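## Task

Rotate the blue die until its upward face has the same number as the black die's, and leave it resting entirely on the mat. Every other die must still show the number it shows now, and all dice must lie flat at the end. Nothing may count on the robot holding it there. Finish with the gripper open and withdrawn from the dice.

## Robot and tools

Robot: one arm with seven joints, listed base to hand as waist, shoulder, upper arm roll, elbow, forearm roll, wrist pitch, wrist roll, ending in a two-finger parallel gripper. The fingers point along the gripper's own +z axis and close along its y axis. The one camera is cam_wrist (616x616, fisheye), fixed to the hand.

Scene frame: origin on the table surface under the arm base, +z up, +y to the left when facing along +x. Results report end_effector_position (metres) and end_effector_quat_wxyz in this frame. That point sits between the closed pads; closed fingertips reach about 33 mm past it, fully open ones about 9 mm. Closing pushes the tips roughly 24 mm further out, so keep that gap above the table. Printed positions get less accurate at long reach, and the base may be slightly tilted.

A row is 9 numbers, each in [-1, 1], in this order: dx, dy, dz, rx, ry, rz, position, force_limit, speed. The first six are an offset (not a pose) from the gripper's measured pose at the start of the action, expressed in the gripper's own axes; 1.0 equals 0.6 m for dx, dy, dz and 180 degrees for the rotation vector rx, ry, rz. Every row in an action is measured from that same start, not from the row before. The last three control the fingers: position +1 is fully open (140 mm), pads touch near -0.8, and -1 closes until blocked; force_limit -1, 0, +1 give about 14, 60, 107 N; speed -1, 0, +1 give about 30, 140, 250 mm/s of gap change. Optionally 7 more numbers from 0 to 1 follow, one stiffness multiplier per joint in joint order; they persist until replaced, and low values can stop small motions from starting.

execute_actions(actions): actions is a list of actions; each action is a list of up to 15 rows, one row per 1/30 s step, and a short list repeats its final row until 15 steps pass. For the first action of a call the reference is the last pose reported in this scene. Each step the command is clipped to 70 mm and 16 degrees from the measured pose, so big offsets need several actions. An empty list just returns the current state and images.

move(target, speed, blocking): target is one 9-number row whose offset is taken from the pose in the latest result that showed one; the gripper follows a straight path there, turning the shorter way. speed is the path's top speed in m/s, 0.002 to 0.5 (default 0.25; turning up to twice that in rad/s). Paths run 0.5 to 10 s and halt at 10 s even if short. Finger values are sent at the start. The path ignores obstacles, and the hand can lag or overshoot the speed, particularly with a nearly straight arm. Faster moves and targets set deeper past a contact hit or press harder. The result adds a move: line: done (settled near target) or off_target, moving, held, fault, plus which limits acted (paced = pose clipped; held = some steps blocked, after which the arm may jump fast) and the distance left. With blocking=false the call returns after 0.5 s while motion continues; use wait(0) to poll, and call wait or stop before sending new rows or moves.

wait(seconds): 0 to 10; runs the scene holding the last command, returning early if a move ends. stop(): brakes a running move, needing some distance; fingers keep going. zoom_image(camera, region): camera is cam_wrist, region [x0, y0, x1, y1] in image pixels from the top-left, at most 504 by 504. finished_scene(scene): pass the current scene number; irreversible, reports success and gives the next task.

Result lines: object_status 0 moving, 1 blocked while opening, 2 blocked while closing (a grip), 3 reached requested position or pads touched. Stopped fingers stay put until position changes by 0.01 or more, or the object slips; to squeeze harder, raise force_limit and toggle position between -1 and -0.98. position_measured is in counts, 3 open to 230 pads together, not linear. Hand target shows where the controller now drives. pose unreachable means the clearance check (which counts the mount under the base) altered or blocked the command. Step readings list positions during actions, with HELD marking restrained steps. Joint torques are total drive output; external torques estimate outside loads, including friction and held weight.

Calibration for cam_wrist: K=[[200.753, 0, 310.8], [0, 200.753, 308.258], [0, 0, 1]], D=[-0.0275, 0, 0, 0], theta_max_deg=95, starting pos_world=[0.145363, -0.405897, 0.426442]; errors up to about 0.5 percent focal, 1.5 px centre, 0.5 degrees and 2.5 mm pose.

Cautions: load limits in N m are waist 35, shoulder 35, upper arm roll 32, elbow 30, forearm roll 12, wrist pitch 12, wrist roll 12; hitting one freezes the arm 10 s and drops the rest of the call. Holding loads heats motors (MOTOR HOT warns; OVER-TEMPERATURE FAULT brakes the arm). Joint ranges in rad: waist -2.744 to 2.744, shoulder -1.784 to 1.784, upper arm roll -2.901 to 2.901, elbow -3.042 to -0.152, forearm roll -2.807 to 2.807, wrist pitch 0.544 to 4.517, wrist roll -3.016 to 3.016. Held parts may get brief tugs and loose ones small pushes. Never drop, slam or shove dice hard, and never let anything leave the table; that fails the task. Move smoothly and briskly.

Each tool is called after "Call:" as name(argument=value, ...) on one line, values as JSON.

## Session

Call:
execute_actions(actions=[])

Scene clock: 0.00 s.
end_effector_position=(+0.1765, -0.3484, +0.2487) position_measured=3 object_status=3 end_effector_quat_wxyz=(-0.047, +0.824, -0.550, +0.128)
Joint positions: [-1.072 -0.627 -0.142 -2.76   0.172  2.289 -1.708]
Joint velocities: [-0.001 -0.001  0.    -0.001 -0.001 -0.001 -0.   ]
Joint torques (N m, as the joint torque sensors report them, + toward a larger angle): no reading
External joint torques (N m, as the arm's controller estimates them; a push from outside toward a larger angle lowers the number): no reading
Hand target: +0.177, -0.348, +0.249; -0.047, +0.824, -0.550, +0.128
Joint stiffness scale: [1. 1. 1. 1. 1. 1. 1.]

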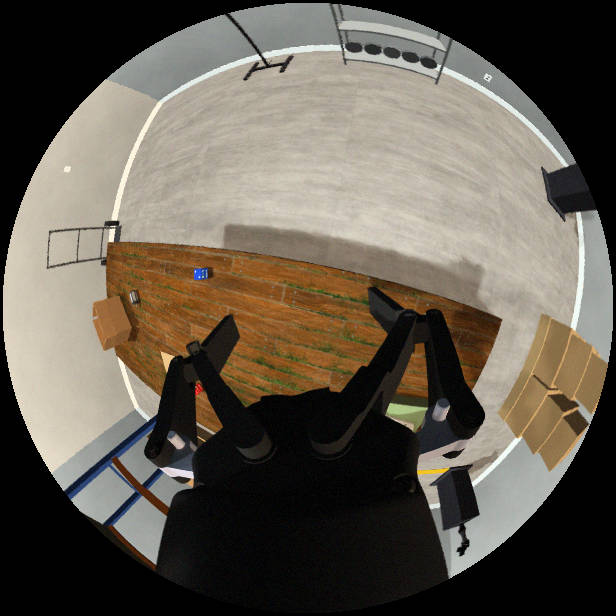

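Call:
zoom_image(camera="cam_wrist", region=[80, 220, 320, 420])

Region (80, 220, 320, 420) of cam_wrist's 616x616 image, scaled by 2.100, with more detail than that image has.

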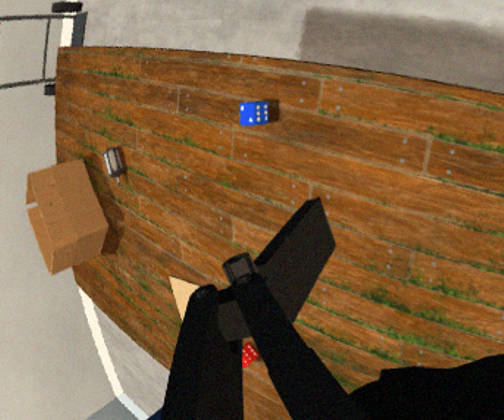

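Call:
move(target=[-0.3885,-0.5407,-0.2037,-0.0318,-0.0867,-0.3723,1,0,0], speed=0.3)

Scene clock: 22.37 s.
end_effector_position=(+0.3552, -0.0021, +0.3996) position_measured=3 object_status=3 end_effector_quat_wxyz=(+0.001, +1.000, -0.005, +0.000)
Joint positions: [-0.434 -0.671  0.337 -2.317  0.197  1.664 -1.764]
Joint velocities: [ 0.002  0.002  0.001  0.001 -0.002 -0.012 -0.005]
Joint torques (N m, as the joint torque sensors report them, + toward a larger angle): [ 1.23 -7.6  -6.42 23.31  0.18  2.17 -0.37]
External joint torques (N m, as the arm's controller estimates them; a push from outside toward a larger angle lowers the number): [ 1.23 -0.61 -0.09 -0.38 -0.7  -0.36 -0.37]
Hand target: +0.354, -0.002, +0.399; +0.001, +1.000, +0.000, -0.002
Off the commanded pose: 0.005 m, 1 deg.
Joint stiffness scale: [1. 1. 1. 1. 1. 1. 1.]
move: off_target
camera_calibration (this result's frames):
cam_wrist: T_world_to_cam=[[-0.182761, -0.982732, 0.0289003, 0.0470991], [-0.925761, 0.181914, 0.331473, 0.205067], [-0.331007, 0.0338256, -0.943022, 0.683676], [0, 0, 0, 1]] pos_world=[0.424752, -0.0141445, 0.575386]

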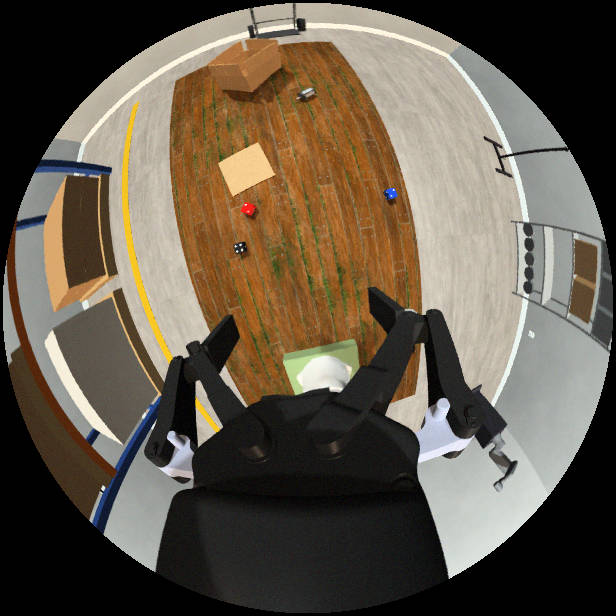

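Call:
zoom_image(camera="cam_wrist", region=[200, 130, 320, 270])

Call:
zoom_image(camera="cam_wrist", region=[360, 165, 420, 225])

Region (200, 130, 320, 270) of cam_wrist's 616x616 image, scaled by 3.600, with more detail than that image has; it fills the left 432 columns of this view, and the rest is white.

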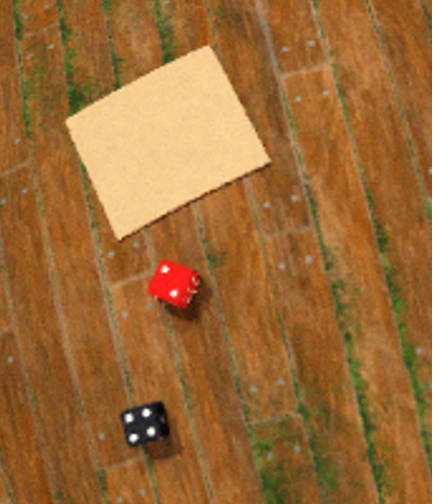

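Region (360, 165, 420, 225) of cam_wrist's 616x616 image, scaled by 8.400, with more detail than that image has.

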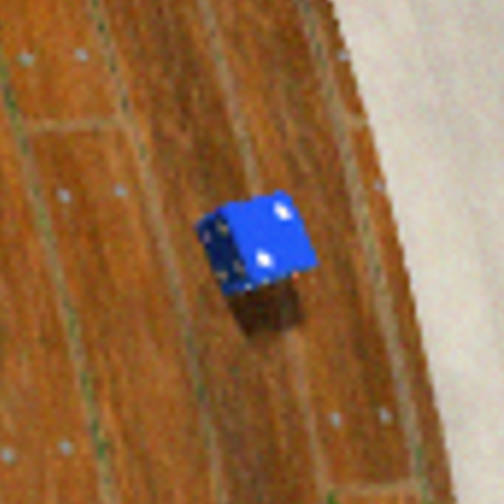

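Call:
move(target=[0.2913,0.3132,0.456,-0.1954,0.1954,0.4718,0.2,0,0], speed=0.3)

Scene clock: 50.07 s.
end_effector_position=(+0.5299, -0.1911, +0.1321) position_measured=104 object_status=3 end_effector_quat_wxyz=(+0.269, +0.655, -0.653, +0.268)
Joint positions: [-1.797 -1.252  1.794 -2.242  0.659  2.416 -0.382]
Joint velocities: [-0.    -0.007 -0.001  0.001  0.009 -0.012  0.02 ]
Joint torques (N m, as the joint torque sensors report them, + toward a larger angle): [ -0.95  24.92 -29.55   5.4    1.29   2.13   0.29]
External joint torques (N m, as the arm's controller estimates them; a push from outside toward a larger angle lowers the number): [-1.   -0.44 -0.95 -0.07  0.55 -0.29  0.27]
Hand target: +0.530, -0.192, +0.132; +0.267, +0.649, -0.659, +0.269
Off the commanded pose: 0.006 m, 1 deg.
Joint stiffness scale: [1. 1. 1. 1. 1. 1. 1.]
move: off_target
camera_calibration (this result's frames):
cam_wrist: T_world_to_cam=[[-0.984745, 0.141492, -0.10128, 0.558055], [0.171104, 0.893231, -0.415766, 0.143342], [0.0316395, -0.426752, -0.903815, 0.210303], [0, 0, 0, 1]] pos_world=[0.518361, -0.11725, 0.306192]

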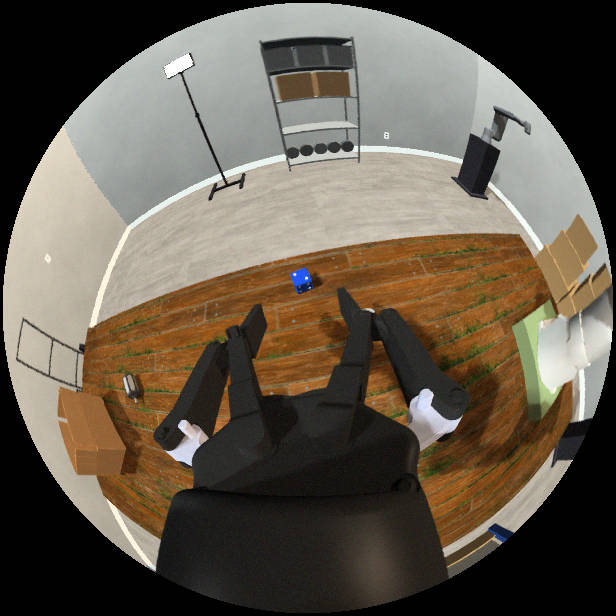

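Call:
zoom_image(camera="cam_wrist", region=[260, 240, 360, 340])

Region (260, 240, 360, 340) of cam_wrist's 616x616 image, scaled by 5.040, with more detail than that image has.

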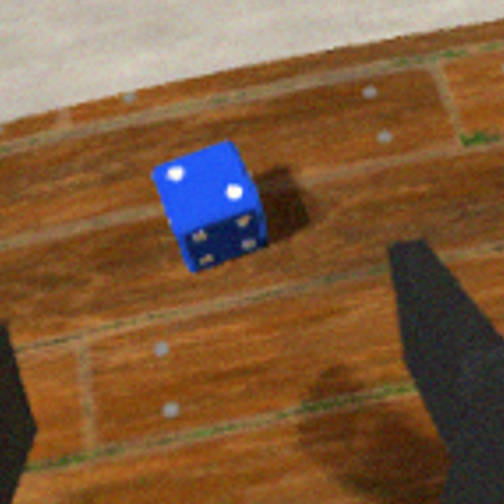

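Call:
move(target=[-0.0023,0.0052,0.1643,0.0471,0,-0.0471,0.0,0,0], speed=0.15)

Scene clock: 84.00 s.
end_effector_position=(+0.5279, -0.2588, +0.0633) position_measured=129 object_status=3 end_effector_quat_wxyz=(+0.237, +0.715, -0.587, +0.298)
Joint positions: [-2.047 -1.124  2.057 -2.352  0.754  2.931 -0.626]
Joint velocities: [-0.003  0.006  0.002 -0.003 -0.012  0.019 -0.015]
Joint torques (N m, as the joint torque sensors report them, + toward a larger angle): [ -2.07  27.7  -23.13   3.4    1.06   3.3   -0.31]
External joint torques (N m, as the arm's controller estimates them; a push from outside toward a larger angle lowers the number): [-2.33  1.05  1.17 -1.88 -0.52  0.49 -0.33]
Hand target: +0.528, -0.260, +0.063; +0.239, +0.718, -0.582, +0.297
Off the commanded pose: 0.003 m, 1 deg.
Joint stiffness scale: [1. 1. 1. 1. 1. 1. 1.]
move: done
camera_calibration (this result's frames):
cam_wrist: T_world_to_cam=[[-0.991928, -0.0562991, -0.113618, 0.512055], [-0.00408817, 0.909764, -0.415107, 0.272212], [0.126736, -0.411291, -0.90265, 0.0730151], [0, 0, 0, 1]] pos_world=[0.499781, -0.18879, 0.237083]

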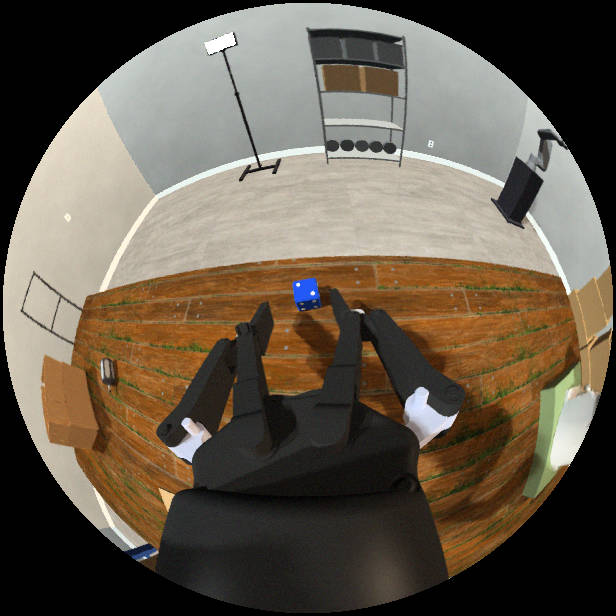

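Call:
zoom_image(camera="cam_wrist", region=[240, 250, 370, 350])

Region (240, 250, 370, 350) of cam_wrist's 616x616 image, scaled by 3.877, with more detail than that image has; it fills the top 388 rows of this view, and the rest is white.

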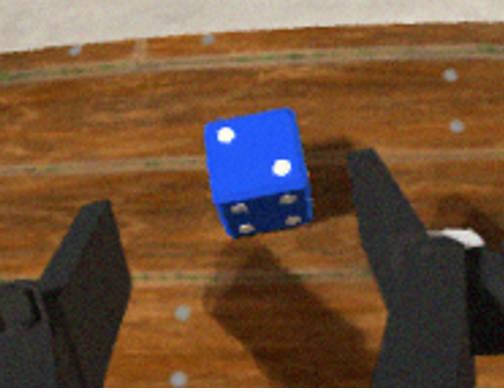

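Call:
move(target=[0.001,0.0113,0.0717,0,0,0,0.0,0,0], speed=0.06)

Call:
zoom_image(camera="cam_wrist", region=[240, 250, 370, 350])

Scene clock: 104.17 s.
end_effector_position=(+0.5269, -0.2904, +0.0344) position_measured=129 object_status=3 end_effector_quat_wxyz=(+0.236, +0.712, -0.590, +0.298)
Joint positions: [-2.196 -1.133  2.151 -2.307  0.757  3.028 -0.644]
Joint velocities: [-0.001  0.001  0.002 -0.001 -0.001  0.015 -0.003]
Joint torques (N m, as the joint torque sensors report them, + toward a larger angle): [ -1.81  28.91 -23.18   5.64   1.17   3.24  -0.46]
External joint torques (N m, as the arm's controller estimates them; a push from outside toward a larger angle lowers the number): [-1.98 -0.09  0.51  0.59 -0.52  0.39 -0.48]
Hand target: +0.528, -0.290, +0.034; +0.237, +0.714, -0.587, +0.299
Off the commanded pose: 0.001 m, 1 deg.
Joint stiffness scale: [1. 1. 1. 1. 1. 1. 1.]
move: done
camera_calibration (this result's frames):
cam_wrist: T_world_to_cam=[[-0.991781, -0.0482376, -0.118505, 0.50851], [0.0052064, 0.910224, -0.414083, 0.284143], [0.12784, -0.411297, -0.902492, 0.0334426], [0, 0, 0, 1]] pos_world=[0.498576, -0.220349, 0.208101]

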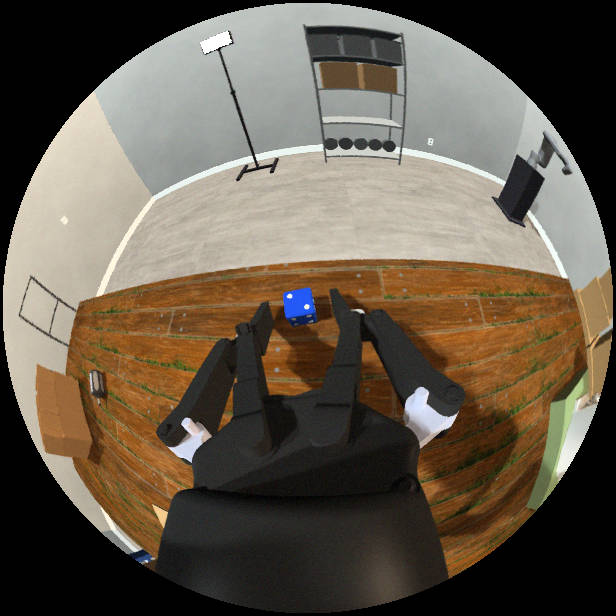

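Region (240, 250, 370, 350) of cam_wrist's 616x616 image, scaled by 3.877, with more detail than that image has; it fills the top 388 rows of this view, and the rest is white.

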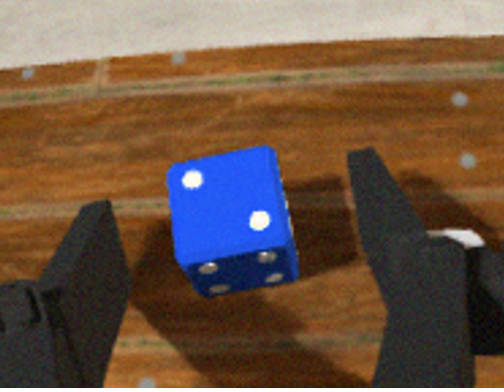

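Centered. Close the gripper.

Call:
execute_actions(actions=[[[0,0,0,0,0,0,-1,0.3,-0.3]],[[0,0,0,0,0,0,-1,0.3,-0.3]]])

Call:
zoom_image(camera="cam_wrist", region=[240, 250, 370, 350])

Scene clock: 107.83 s.
end_effector_position=(+0.5276, -0.2905, +0.0348) position_measured=191 object_status=2 end_effector_quat_wxyz=(+0.236, +0.712, -0.590, +0.299)
Joint positions: [-2.197 -1.133  2.151 -2.307  0.757  3.03  -0.645]
Joint velocities: [ 0.001 -0.    -0.     0.002 -0.001  0.001 -0.001]
Joint torques (N m, as the joint torque sensors report them, + toward a larger angle): [ -0.08  29.1  -23.98   4.48   1.65   2.87  -0.06]
External joint torques (N m, as the arm's controller estimates them; a push from outside toward a larger angle lowers the number): [-0.35  0.11 -0.33 -0.69 -0.03  0.01 -0.07]
External joint torques at the end of the 1st action: [ 0.1   0.21  0.25 -1.08 -0.01 -0.29  0.  ]
Hand target: +0.528, -0.291, +0.035; +0.236, +0.712, -0.590, +0.299
Off the commanded pose: 0.000 m, 0 deg.
Joint stiffness scale: [1. 1. 1. 1. 1. 1. 1.]
Step readings (end_effector_position; steps 1 to 15: 1st action; 16 to 30: 2nd action):
0: (+0.5276, -0.2904, +0.0348)
1: (+0.5276, -0.2904, +0.0347)
2: (+0.5276, -0.2904, +0.0347)
4: (+0.5276, -0.2904, +0.0347)
8: (+0.5275, -0.2904, +0.0347)
15: (+0.5276, -0.2905, +0.0348)
16: (+0.5276, -0.2905, +0.0348)
17: (+0.5276, -0.2905, +0.0348)
19: (+0.5276, -0.2905, +0.0348)
23: (+0.5276, -0.2905, +0.0348)
30: end_effector_position above
camera_calibration (this result's frames):
cam_wrist: T_world_to_cam=[[-0.991589, -0.0500841, -0.119345, 0.508577], [0.00401745, 0.90974, -0.41516, 0.284983], [0.129366, -0.412147, -0.901886, 0.0326379], [0, 0, 0, 1]] pos_world=[0.498932, -0.220337, 0.208445]

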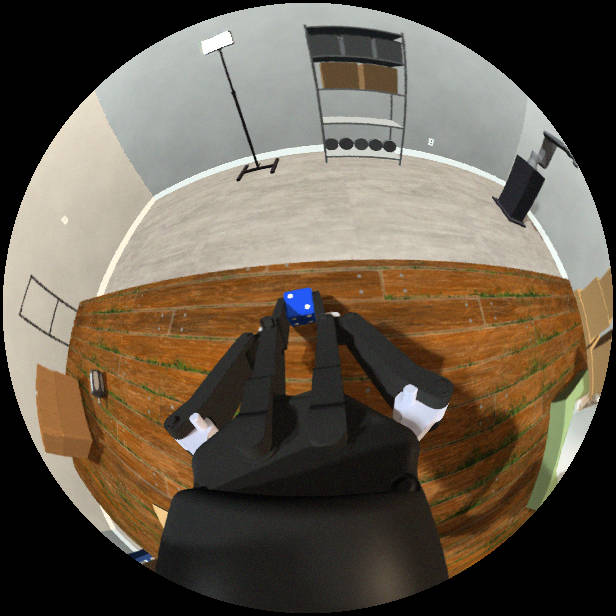

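Region (240, 250, 370, 350) of cam_wrist's 616x616 image, scaled by 3.877, with more detail than that image has; it fills the top 388 rows of this view, and the rest is white.

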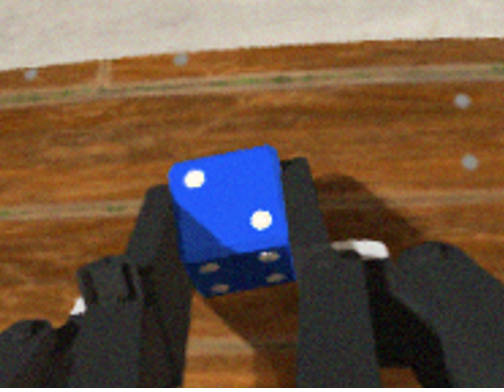

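Call:
move(target=[0.1408,-0.002,-0.142,0,0,0,-1,0.3,-0.3], speed=0.15)

Scene clock: 116.40 s.
end_effector_position=(+0.5265, -0.2910, +0.1531) position_measured=191 object_status=2 end_effector_quat_wxyz=(+0.235, +0.710, -0.591, +0.300)
Joint positions: [-1.991 -1.001  1.843 -2.398  0.62   2.86  -0.682]
Joint velocities: [ 0.001  0.003 -0.    -0.001 -0.009 -0.008  0.001]
Joint torques (N m, as the joint torque sensors report them, + toward a larger angle): [  1.03  23.26 -25.74   7.63   0.88   2.63  -0.31]
External joint torques (N m, as the arm's controller estimates them; a push from outside toward a larger angle lowers the number): [ 0.73  0.79 -1.71 -1.8  -0.6  -0.29 -0.32]
Hand target: +0.526, -0.290, +0.153; +0.237, +0.713, -0.589, +0.298
Off the commanded pose: 0.002 m, 0 deg.
Joint stiffness scale: [1. 1. 1. 1. 1. 1. 1.]
move: done
camera_calibration (this result's frames):
cam_wrist: T_world_to_cam=[[-0.991225, -0.0466541, -0.123677, 0.52309], [0.00892838, 0.909875, -0.414786, 0.331959], [0.131882, -0.412251, -0.901475, 0.137847], [0, 0, 0, 1]] pos_world=[0.497357, -0.220809, 0.326652]

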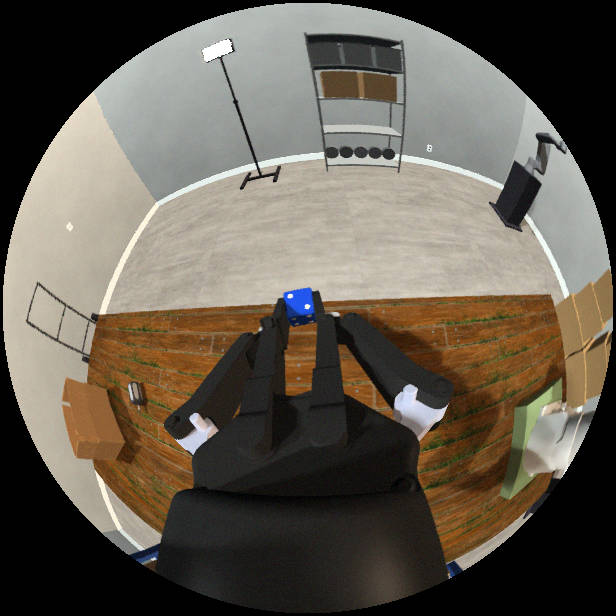

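Call:
move(target=[-0.4702,-0.344,-0.4033,-0.0043,-0.3469,0.6045,-1,0.3,-0.3], speed=0.25)

Scene clock: 130.60 s.
end_effector_position=(+0.6608, +0.1105, +0.1283) position_measured=191 object_status=2 end_effector_quat_wxyz=(+0.381, -0.005, +0.925, -0.005)
Joint positions: [-1.635 -0.927  1.981 -2.195  2.188  2.8    0.254]
Joint velocities: [-0.     0.     0.003  0.001  0.013  0.012  0.001]
Joint torques (N m, as the joint torque sensors report them, + toward a larger angle): [ -0.08  26.28 -22.42  10.9   -0.3    2.73   0.17]
External joint torques (N m, as the arm's controller estimates them; a push from outside toward a larger angle lowers the number): [-0.02  0.15  0.56 -0.04  0.43  0.5   0.19]
Hand target: +0.661, +0.111, +0.128; +0.382, -0.001, +0.924, -0.004
Off the commanded pose: 0.003 m, 1 deg.
Joint stiffness scale: [1. 1. 1. 1. 1. 1. 1.]
move: done
camera_calibration (this result's frames):
cam_wrist: T_world_to_cam=[[0.097852, 0.986782, 0.129176, -0.194459], [0.425149, -0.158807, 0.891083, -0.369387], [0.899818, -0.0322751, -0.435069, -0.345986], [0, 0, 0, 1]] pos_world=[0.487398, 0.122061, 0.203746]

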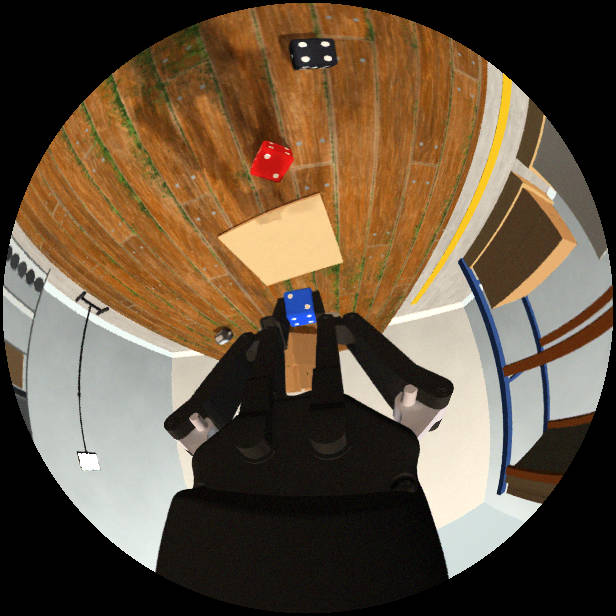

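Call:
move(target=[0.0858,-0.0208,0.1098,0,0,0,-1,0.3,-0.3], speed=0.1)

Call:
zoom_image(camera="cam_wrist", region=[200, 210, 400, 360])

Scene clock: 140.23 s.
end_effector_position=(+0.6698, +0.0961, +0.0455) position_measured=191 object_status=2 end_effector_quat_wxyz=(+0.380, -0.002, +0.925, -0.006)
Joint positions: [-1.717 -1.173  2.063 -2.12   2.419  2.688  0.204]
Joint velocities: [-0.001 -0.007 -0.     0.     0.006 -0.015  0.002]
Joint torques (N m, as the joint torque sensors report them, + toward a larger angle): [ -0.09  29.07 -27.16   5.8    0.01   1.72  -0.33]
External joint torques (N m, as the arm's controller estimates them; a push from outside toward a larger angle lowers the number): [-0.04 -0.64 -1.   -0.11  0.47 -0.44 -0.31]
Hand target: +0.671, +0.097, +0.046; +0.381, -0.005, +0.924, -0.005
Off the commanded pose: 0.001 m, 0 deg.
Joint stiffness scale: [1. 1. 1. 1. 1. 1. 1.]
move: done
camera_calibration (this result's frames):
cam_wrist: T_world_to_cam=[[0.104404, 0.986133, 0.129003, -0.174749], [0.425323, -0.161524, 0.890511, -0.301498], [0.899, -0.0381051, -0.436289, -0.389463], [0, 0, 0, 1]] pos_world=[0.496605, 0.108786, 0.121113]

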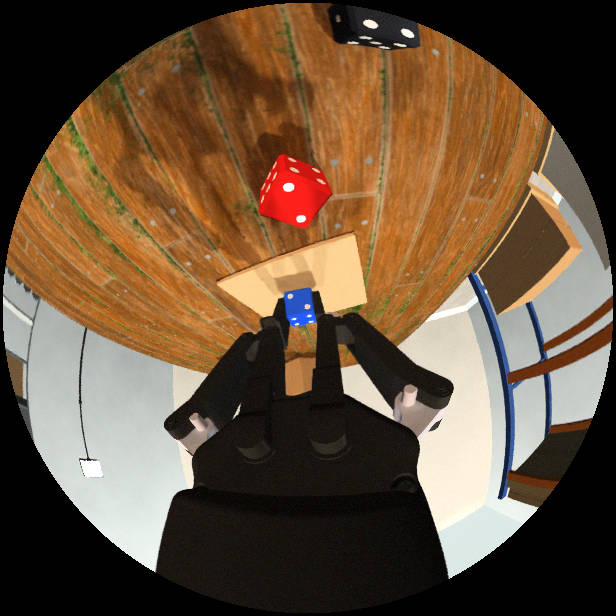

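Region (200, 210, 400, 360) of cam_wrist's 616x616 image, scaled by 2.520, with more detail than that image has; it fills the top 378 rows of this view, and the rest is white.

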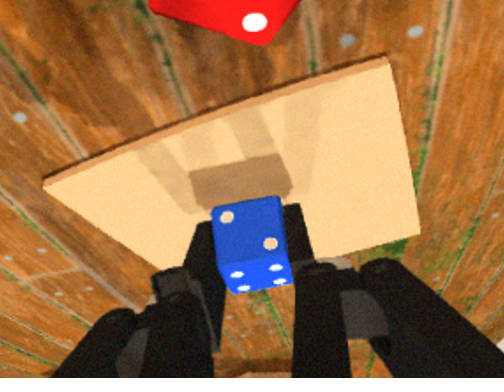

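Call:
move(target=[0.0071,0,0.0071,0,0,0,-1,0.3,-0.3], speed=0.02)

Call:
zoom_image(camera="cam_wrist", region=[200, 210, 400, 360])

Scene clock: 143.40 s.
end_effector_position=(+0.6695, +0.0959, +0.0406) position_measured=191 object_status=2 end_effector_quat_wxyz=(+0.380, -0.003, +0.925, -0.007)
Joint positions: [-1.717 -1.188  2.067 -2.115  2.432  2.685  0.204]
Joint velocities: [ 0.001 -0.002 -0.001  0.     0.005 -0.001 -0.001]
Joint torques (N m, as the joint torque sensors report them, + toward a larger angle): [ -1.49  28.79 -25.59   5.8   -0.04   1.85  -0.11]
External joint torques (N m, as the arm's controller estimates them; a push from outside toward a larger angle lowers the number): [-1.59 -0.96  0.59  0.14  0.42 -0.29 -0.09]
Hand target: +0.670, +0.096, +0.039; +0.380, -0.002, +0.925, -0.006
Off the commanded pose: 0.001 m, 0 deg.
Joint stiffness scale: [1. 1. 1. 1. 1. 1. 1.]
move: done
camera_calibration (this result's frames):
cam_wrist: T_world_to_cam=[[0.104598, 0.9864, 0.126783, -0.173977], [0.425024, -0.159591, 0.891002, -0.297107], [0.899118, -0.0393112, -0.435937, -0.391291], [0, 0, 0, 1]] pos_world=[0.496292, 0.108813, 0.116202]

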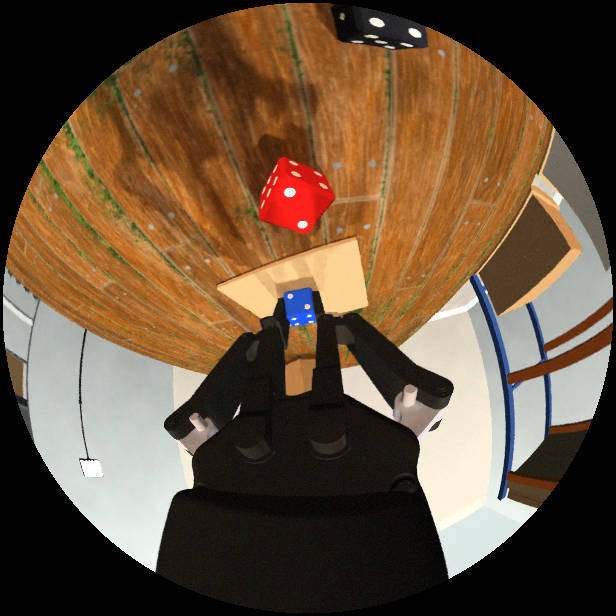

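Region (200, 210, 400, 360) of cam_wrist's 616x616 image, scaled by 2.520, with more detail than that image has; it fills the top 378 rows of this view, and the rest is white.

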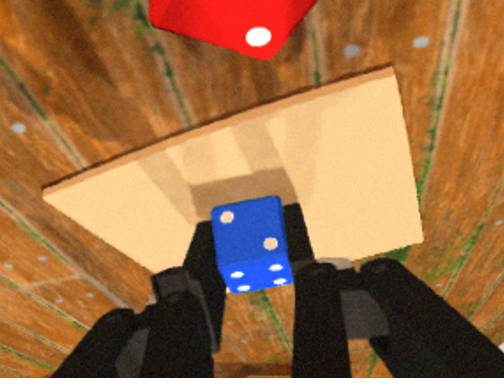

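Call:
move(target=[0.0065,0,0.0065,0,0,0,-1,0.3,-0.3], speed=0.02)

Call:
zoom_image(camera="cam_wrist", region=[200, 210, 400, 360])

Scene clock: 148.67 s.
end_effector_position=(+0.6710, +0.0957, +0.0403) position_measured=191 object_status=2 end_effector_quat_wxyz=(+0.383, -0.000, +0.924, -0.007)
Joint positions: [-1.717 -1.196  2.067 -2.111  2.444  2.686  0.204]
Joint velocities: [ 0.001 -0.001 -0.     0.001  0.004 -0.     0.001]
Joint torques (N m, as the joint torque sensors report them, + toward a larger angle): [ -2.29  26.63 -23.09   5.27  -0.19   1.5   -0.19]
External joint torques (N m, as the arm's controller estimates them; a push from outside toward a larger angle lowers the number): [-2.33 -3.19  3.22 -0.22  0.28 -0.64 -0.17]
Hand target: +0.669, +0.096, +0.035; +0.380, -0.003, +0.925, -0.007
Off the commanded pose: 0.005 m, 0 deg.
Joint stiffness scale: [1. 1. 1. 1. 1. 1. 1.]
move: off_target
camera_calibration (this result's frames):
cam_wrist: T_world_to_cam=[[0.108165, 0.98568, 0.129366, -0.176322], [0.41883, -0.1632, 0.893279, -0.293063], [0.9016, -0.0424386, -0.430485, -0.394351], [0, 0, 0, 1]] pos_world=[0.497362, 0.109234, 0.114835]

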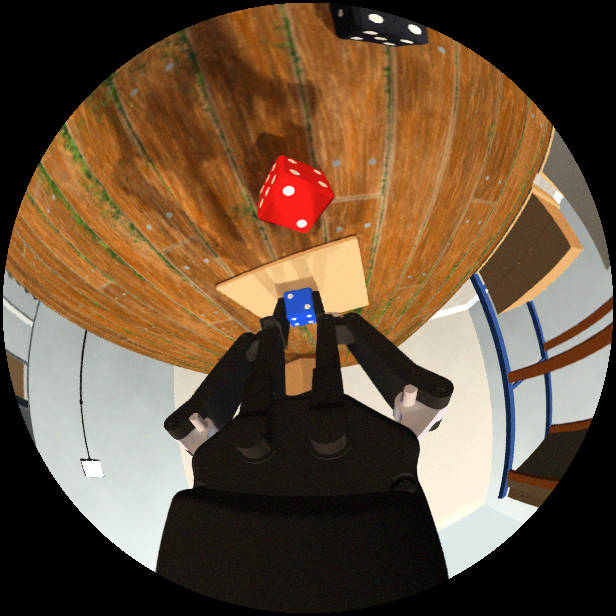

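Region (200, 210, 400, 360) of cam_wrist's 616x616 image, scaled by 2.520, with more detail than that image has; it fills the top 378 rows of this view, and the rest is white.

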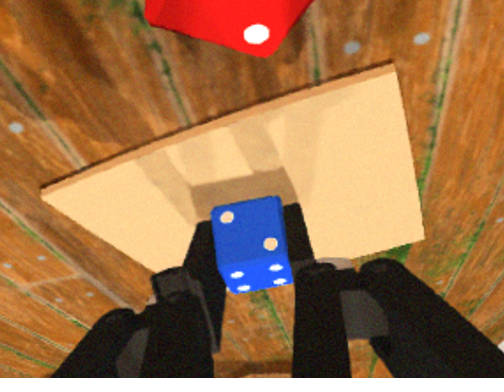

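Contact made. Release, then retreat.

Call:
execute_actions(actions=[[[-0.001,0,-0.001,0,0,0,0.0,0.3,-0.3]],[[0,0,0,0,0,0,0.0,0.3,-0.3]]])

Call:
move(target=[-0.05,0,-0.2,0,0,0,0.0,0.3,0], speed=0.12)

Call:
zoom_image(camera="cam_wrist", region=[180, 30, 420, 330])

Scene clock: 153.67 s.
end_effector_position=(+0.6711, +0.0959, +0.0407) position_measured=129 object_status=3 end_effector_quat_wxyz=(+0.384, -0.000, +0.923, -0.007)
Joint positions: [-1.717 -1.195  2.067 -2.111  2.444  2.686  0.204]
Joint velocities: [ 0.001  0.     0.001 -0.001  0.001 -0.001  0.001]
Joint torques (N m, as the joint torque sensors report them, + toward a larger angle): [ -0.21  29.78 -26.43   4.68  -0.57   2.21  -0.12]
External joint torques (N m, as the arm's controller estimates them; a push from outside toward a larger angle lowers the number): [-0.47  0.   -0.34 -0.89 -0.1   0.1  -0.1 ]
External joint torques at the end of the 1st action: [-0.15  0.88 -0.09 -1.22 -0.71  0.12 -0.05]
Hand target: +0.671, +0.096, +0.041; +0.384, -0.000, +0.923, -0.007
Off the commanded pose: 0.000 m, 0 deg.
Joint stiffness scale: [1. 1. 1. 1. 1. 1. 1.]
Step readings (end_effector_position; steps 1 to 15: 1st action; 16 to 30: 2nd action):
0: (+0.6711, +0.0957, +0.0403)
1: (+0.6712, +0.0957, +0.0406)
2: (+0.6712, +0.0959, +0.0406)
4: (+0.6712, +0.0959, +0.0407)
8: (+0.6712, +0.0959, +0.0407)
15: (+0.6711, +0.0959, +0.0407)
16: (+0.6711, +0.0959, +0.0407)
17: (+0.6711, +0.0959, +0.0407)
19: (+0.6711, +0.0959, +0.0407)
23: (+0.6711, +0.0959, +0.0407)
30: end_effector_position above
camera_calibration (this result's frames):
cam_wrist: T_world_to_cam=[[0.108316, 0.98557, 0.130074, -0.176656], [0.418334, -0.163883, 0.893386, -0.29305], [0.901812, -0.0423535, -0.430049, -0.394494], [0, 0, 0, 1]] pos_world=[0.497486, 0.109373, 0.115133]

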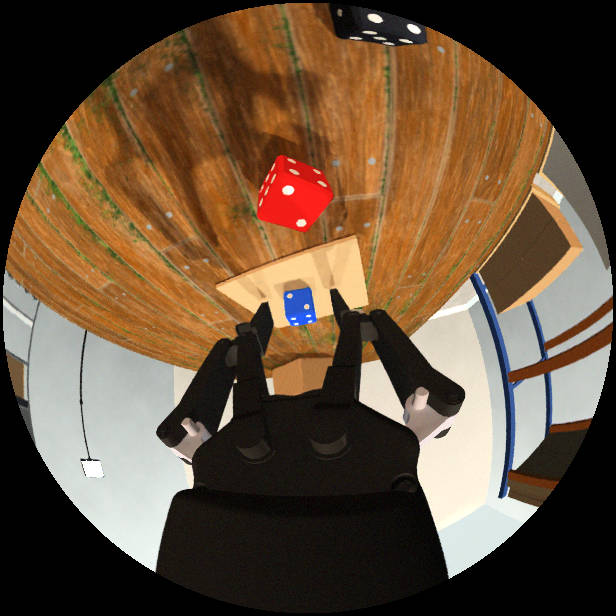

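Scene clock: 155.20 s.
end_effector_position=(+0.6070, +0.0984, +0.1435) position_measured=129 object_status=3 end_effector_quat_wxyz=(+0.382, -0.003, +0.924, -0.006)
Joint positions: [-1.441 -0.885  1.855 -2.38   2.234  2.778  0.215]
Joint velocities: [ 0.     0.014 -0.    -0.002 -0.005  0.02   0.001]
Joint torques (N m, as the joint torque sensors report them, + toward a larger angle): [  0.74  21.08 -22.22   8.95  -1.48   2.58   0.25]
External joint torques (N m, as the arm's controller estimates them; a push from outside toward a larger angle lowers the number): [ 0.81  1.08 -0.79 -1.45 -0.78  0.43  0.27]
Hand target: +0.606, +0.097, +0.144; +0.382, -0.000, +0.924, -0.007
Off the commanded pose: 0.003 m, 0 deg.
Joint stiffness scale: [1. 1. 1. 1. 1. 1. 1.]
move: done
camera_calibration (this result's frames):
cam_wrist: T_world_to_cam=[[0.102777, 0.9862, 0.129792, -0.18226], [0.422731, -0.161418, 0.891764, -0.360301], [0.900408, -0.036786, -0.433488, -0.291558], [0, 0, 0, 1]] pos_world=[0.433564, 0.11086, 0.218573]

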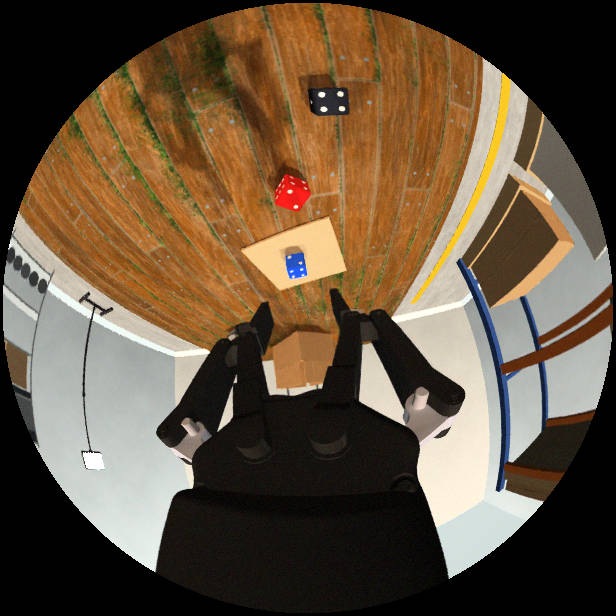

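Region (180, 30, 420, 330) of cam_wrist's 616x616 image, scaled by 1.680, with more detail than that image has; it fills the left 403 columns of this view, and the rest is white.

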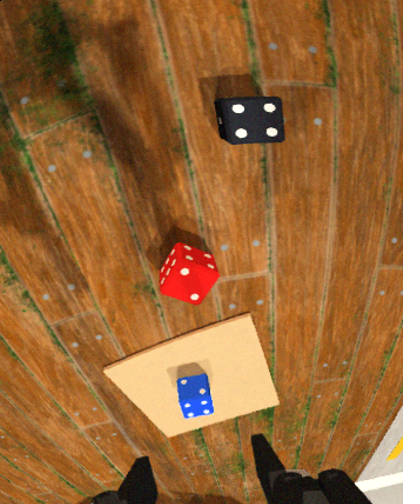

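Blue die shows 4 on top, on the mat.

Call:
finished_scene(scene=1)

The scene is finished: the task was done.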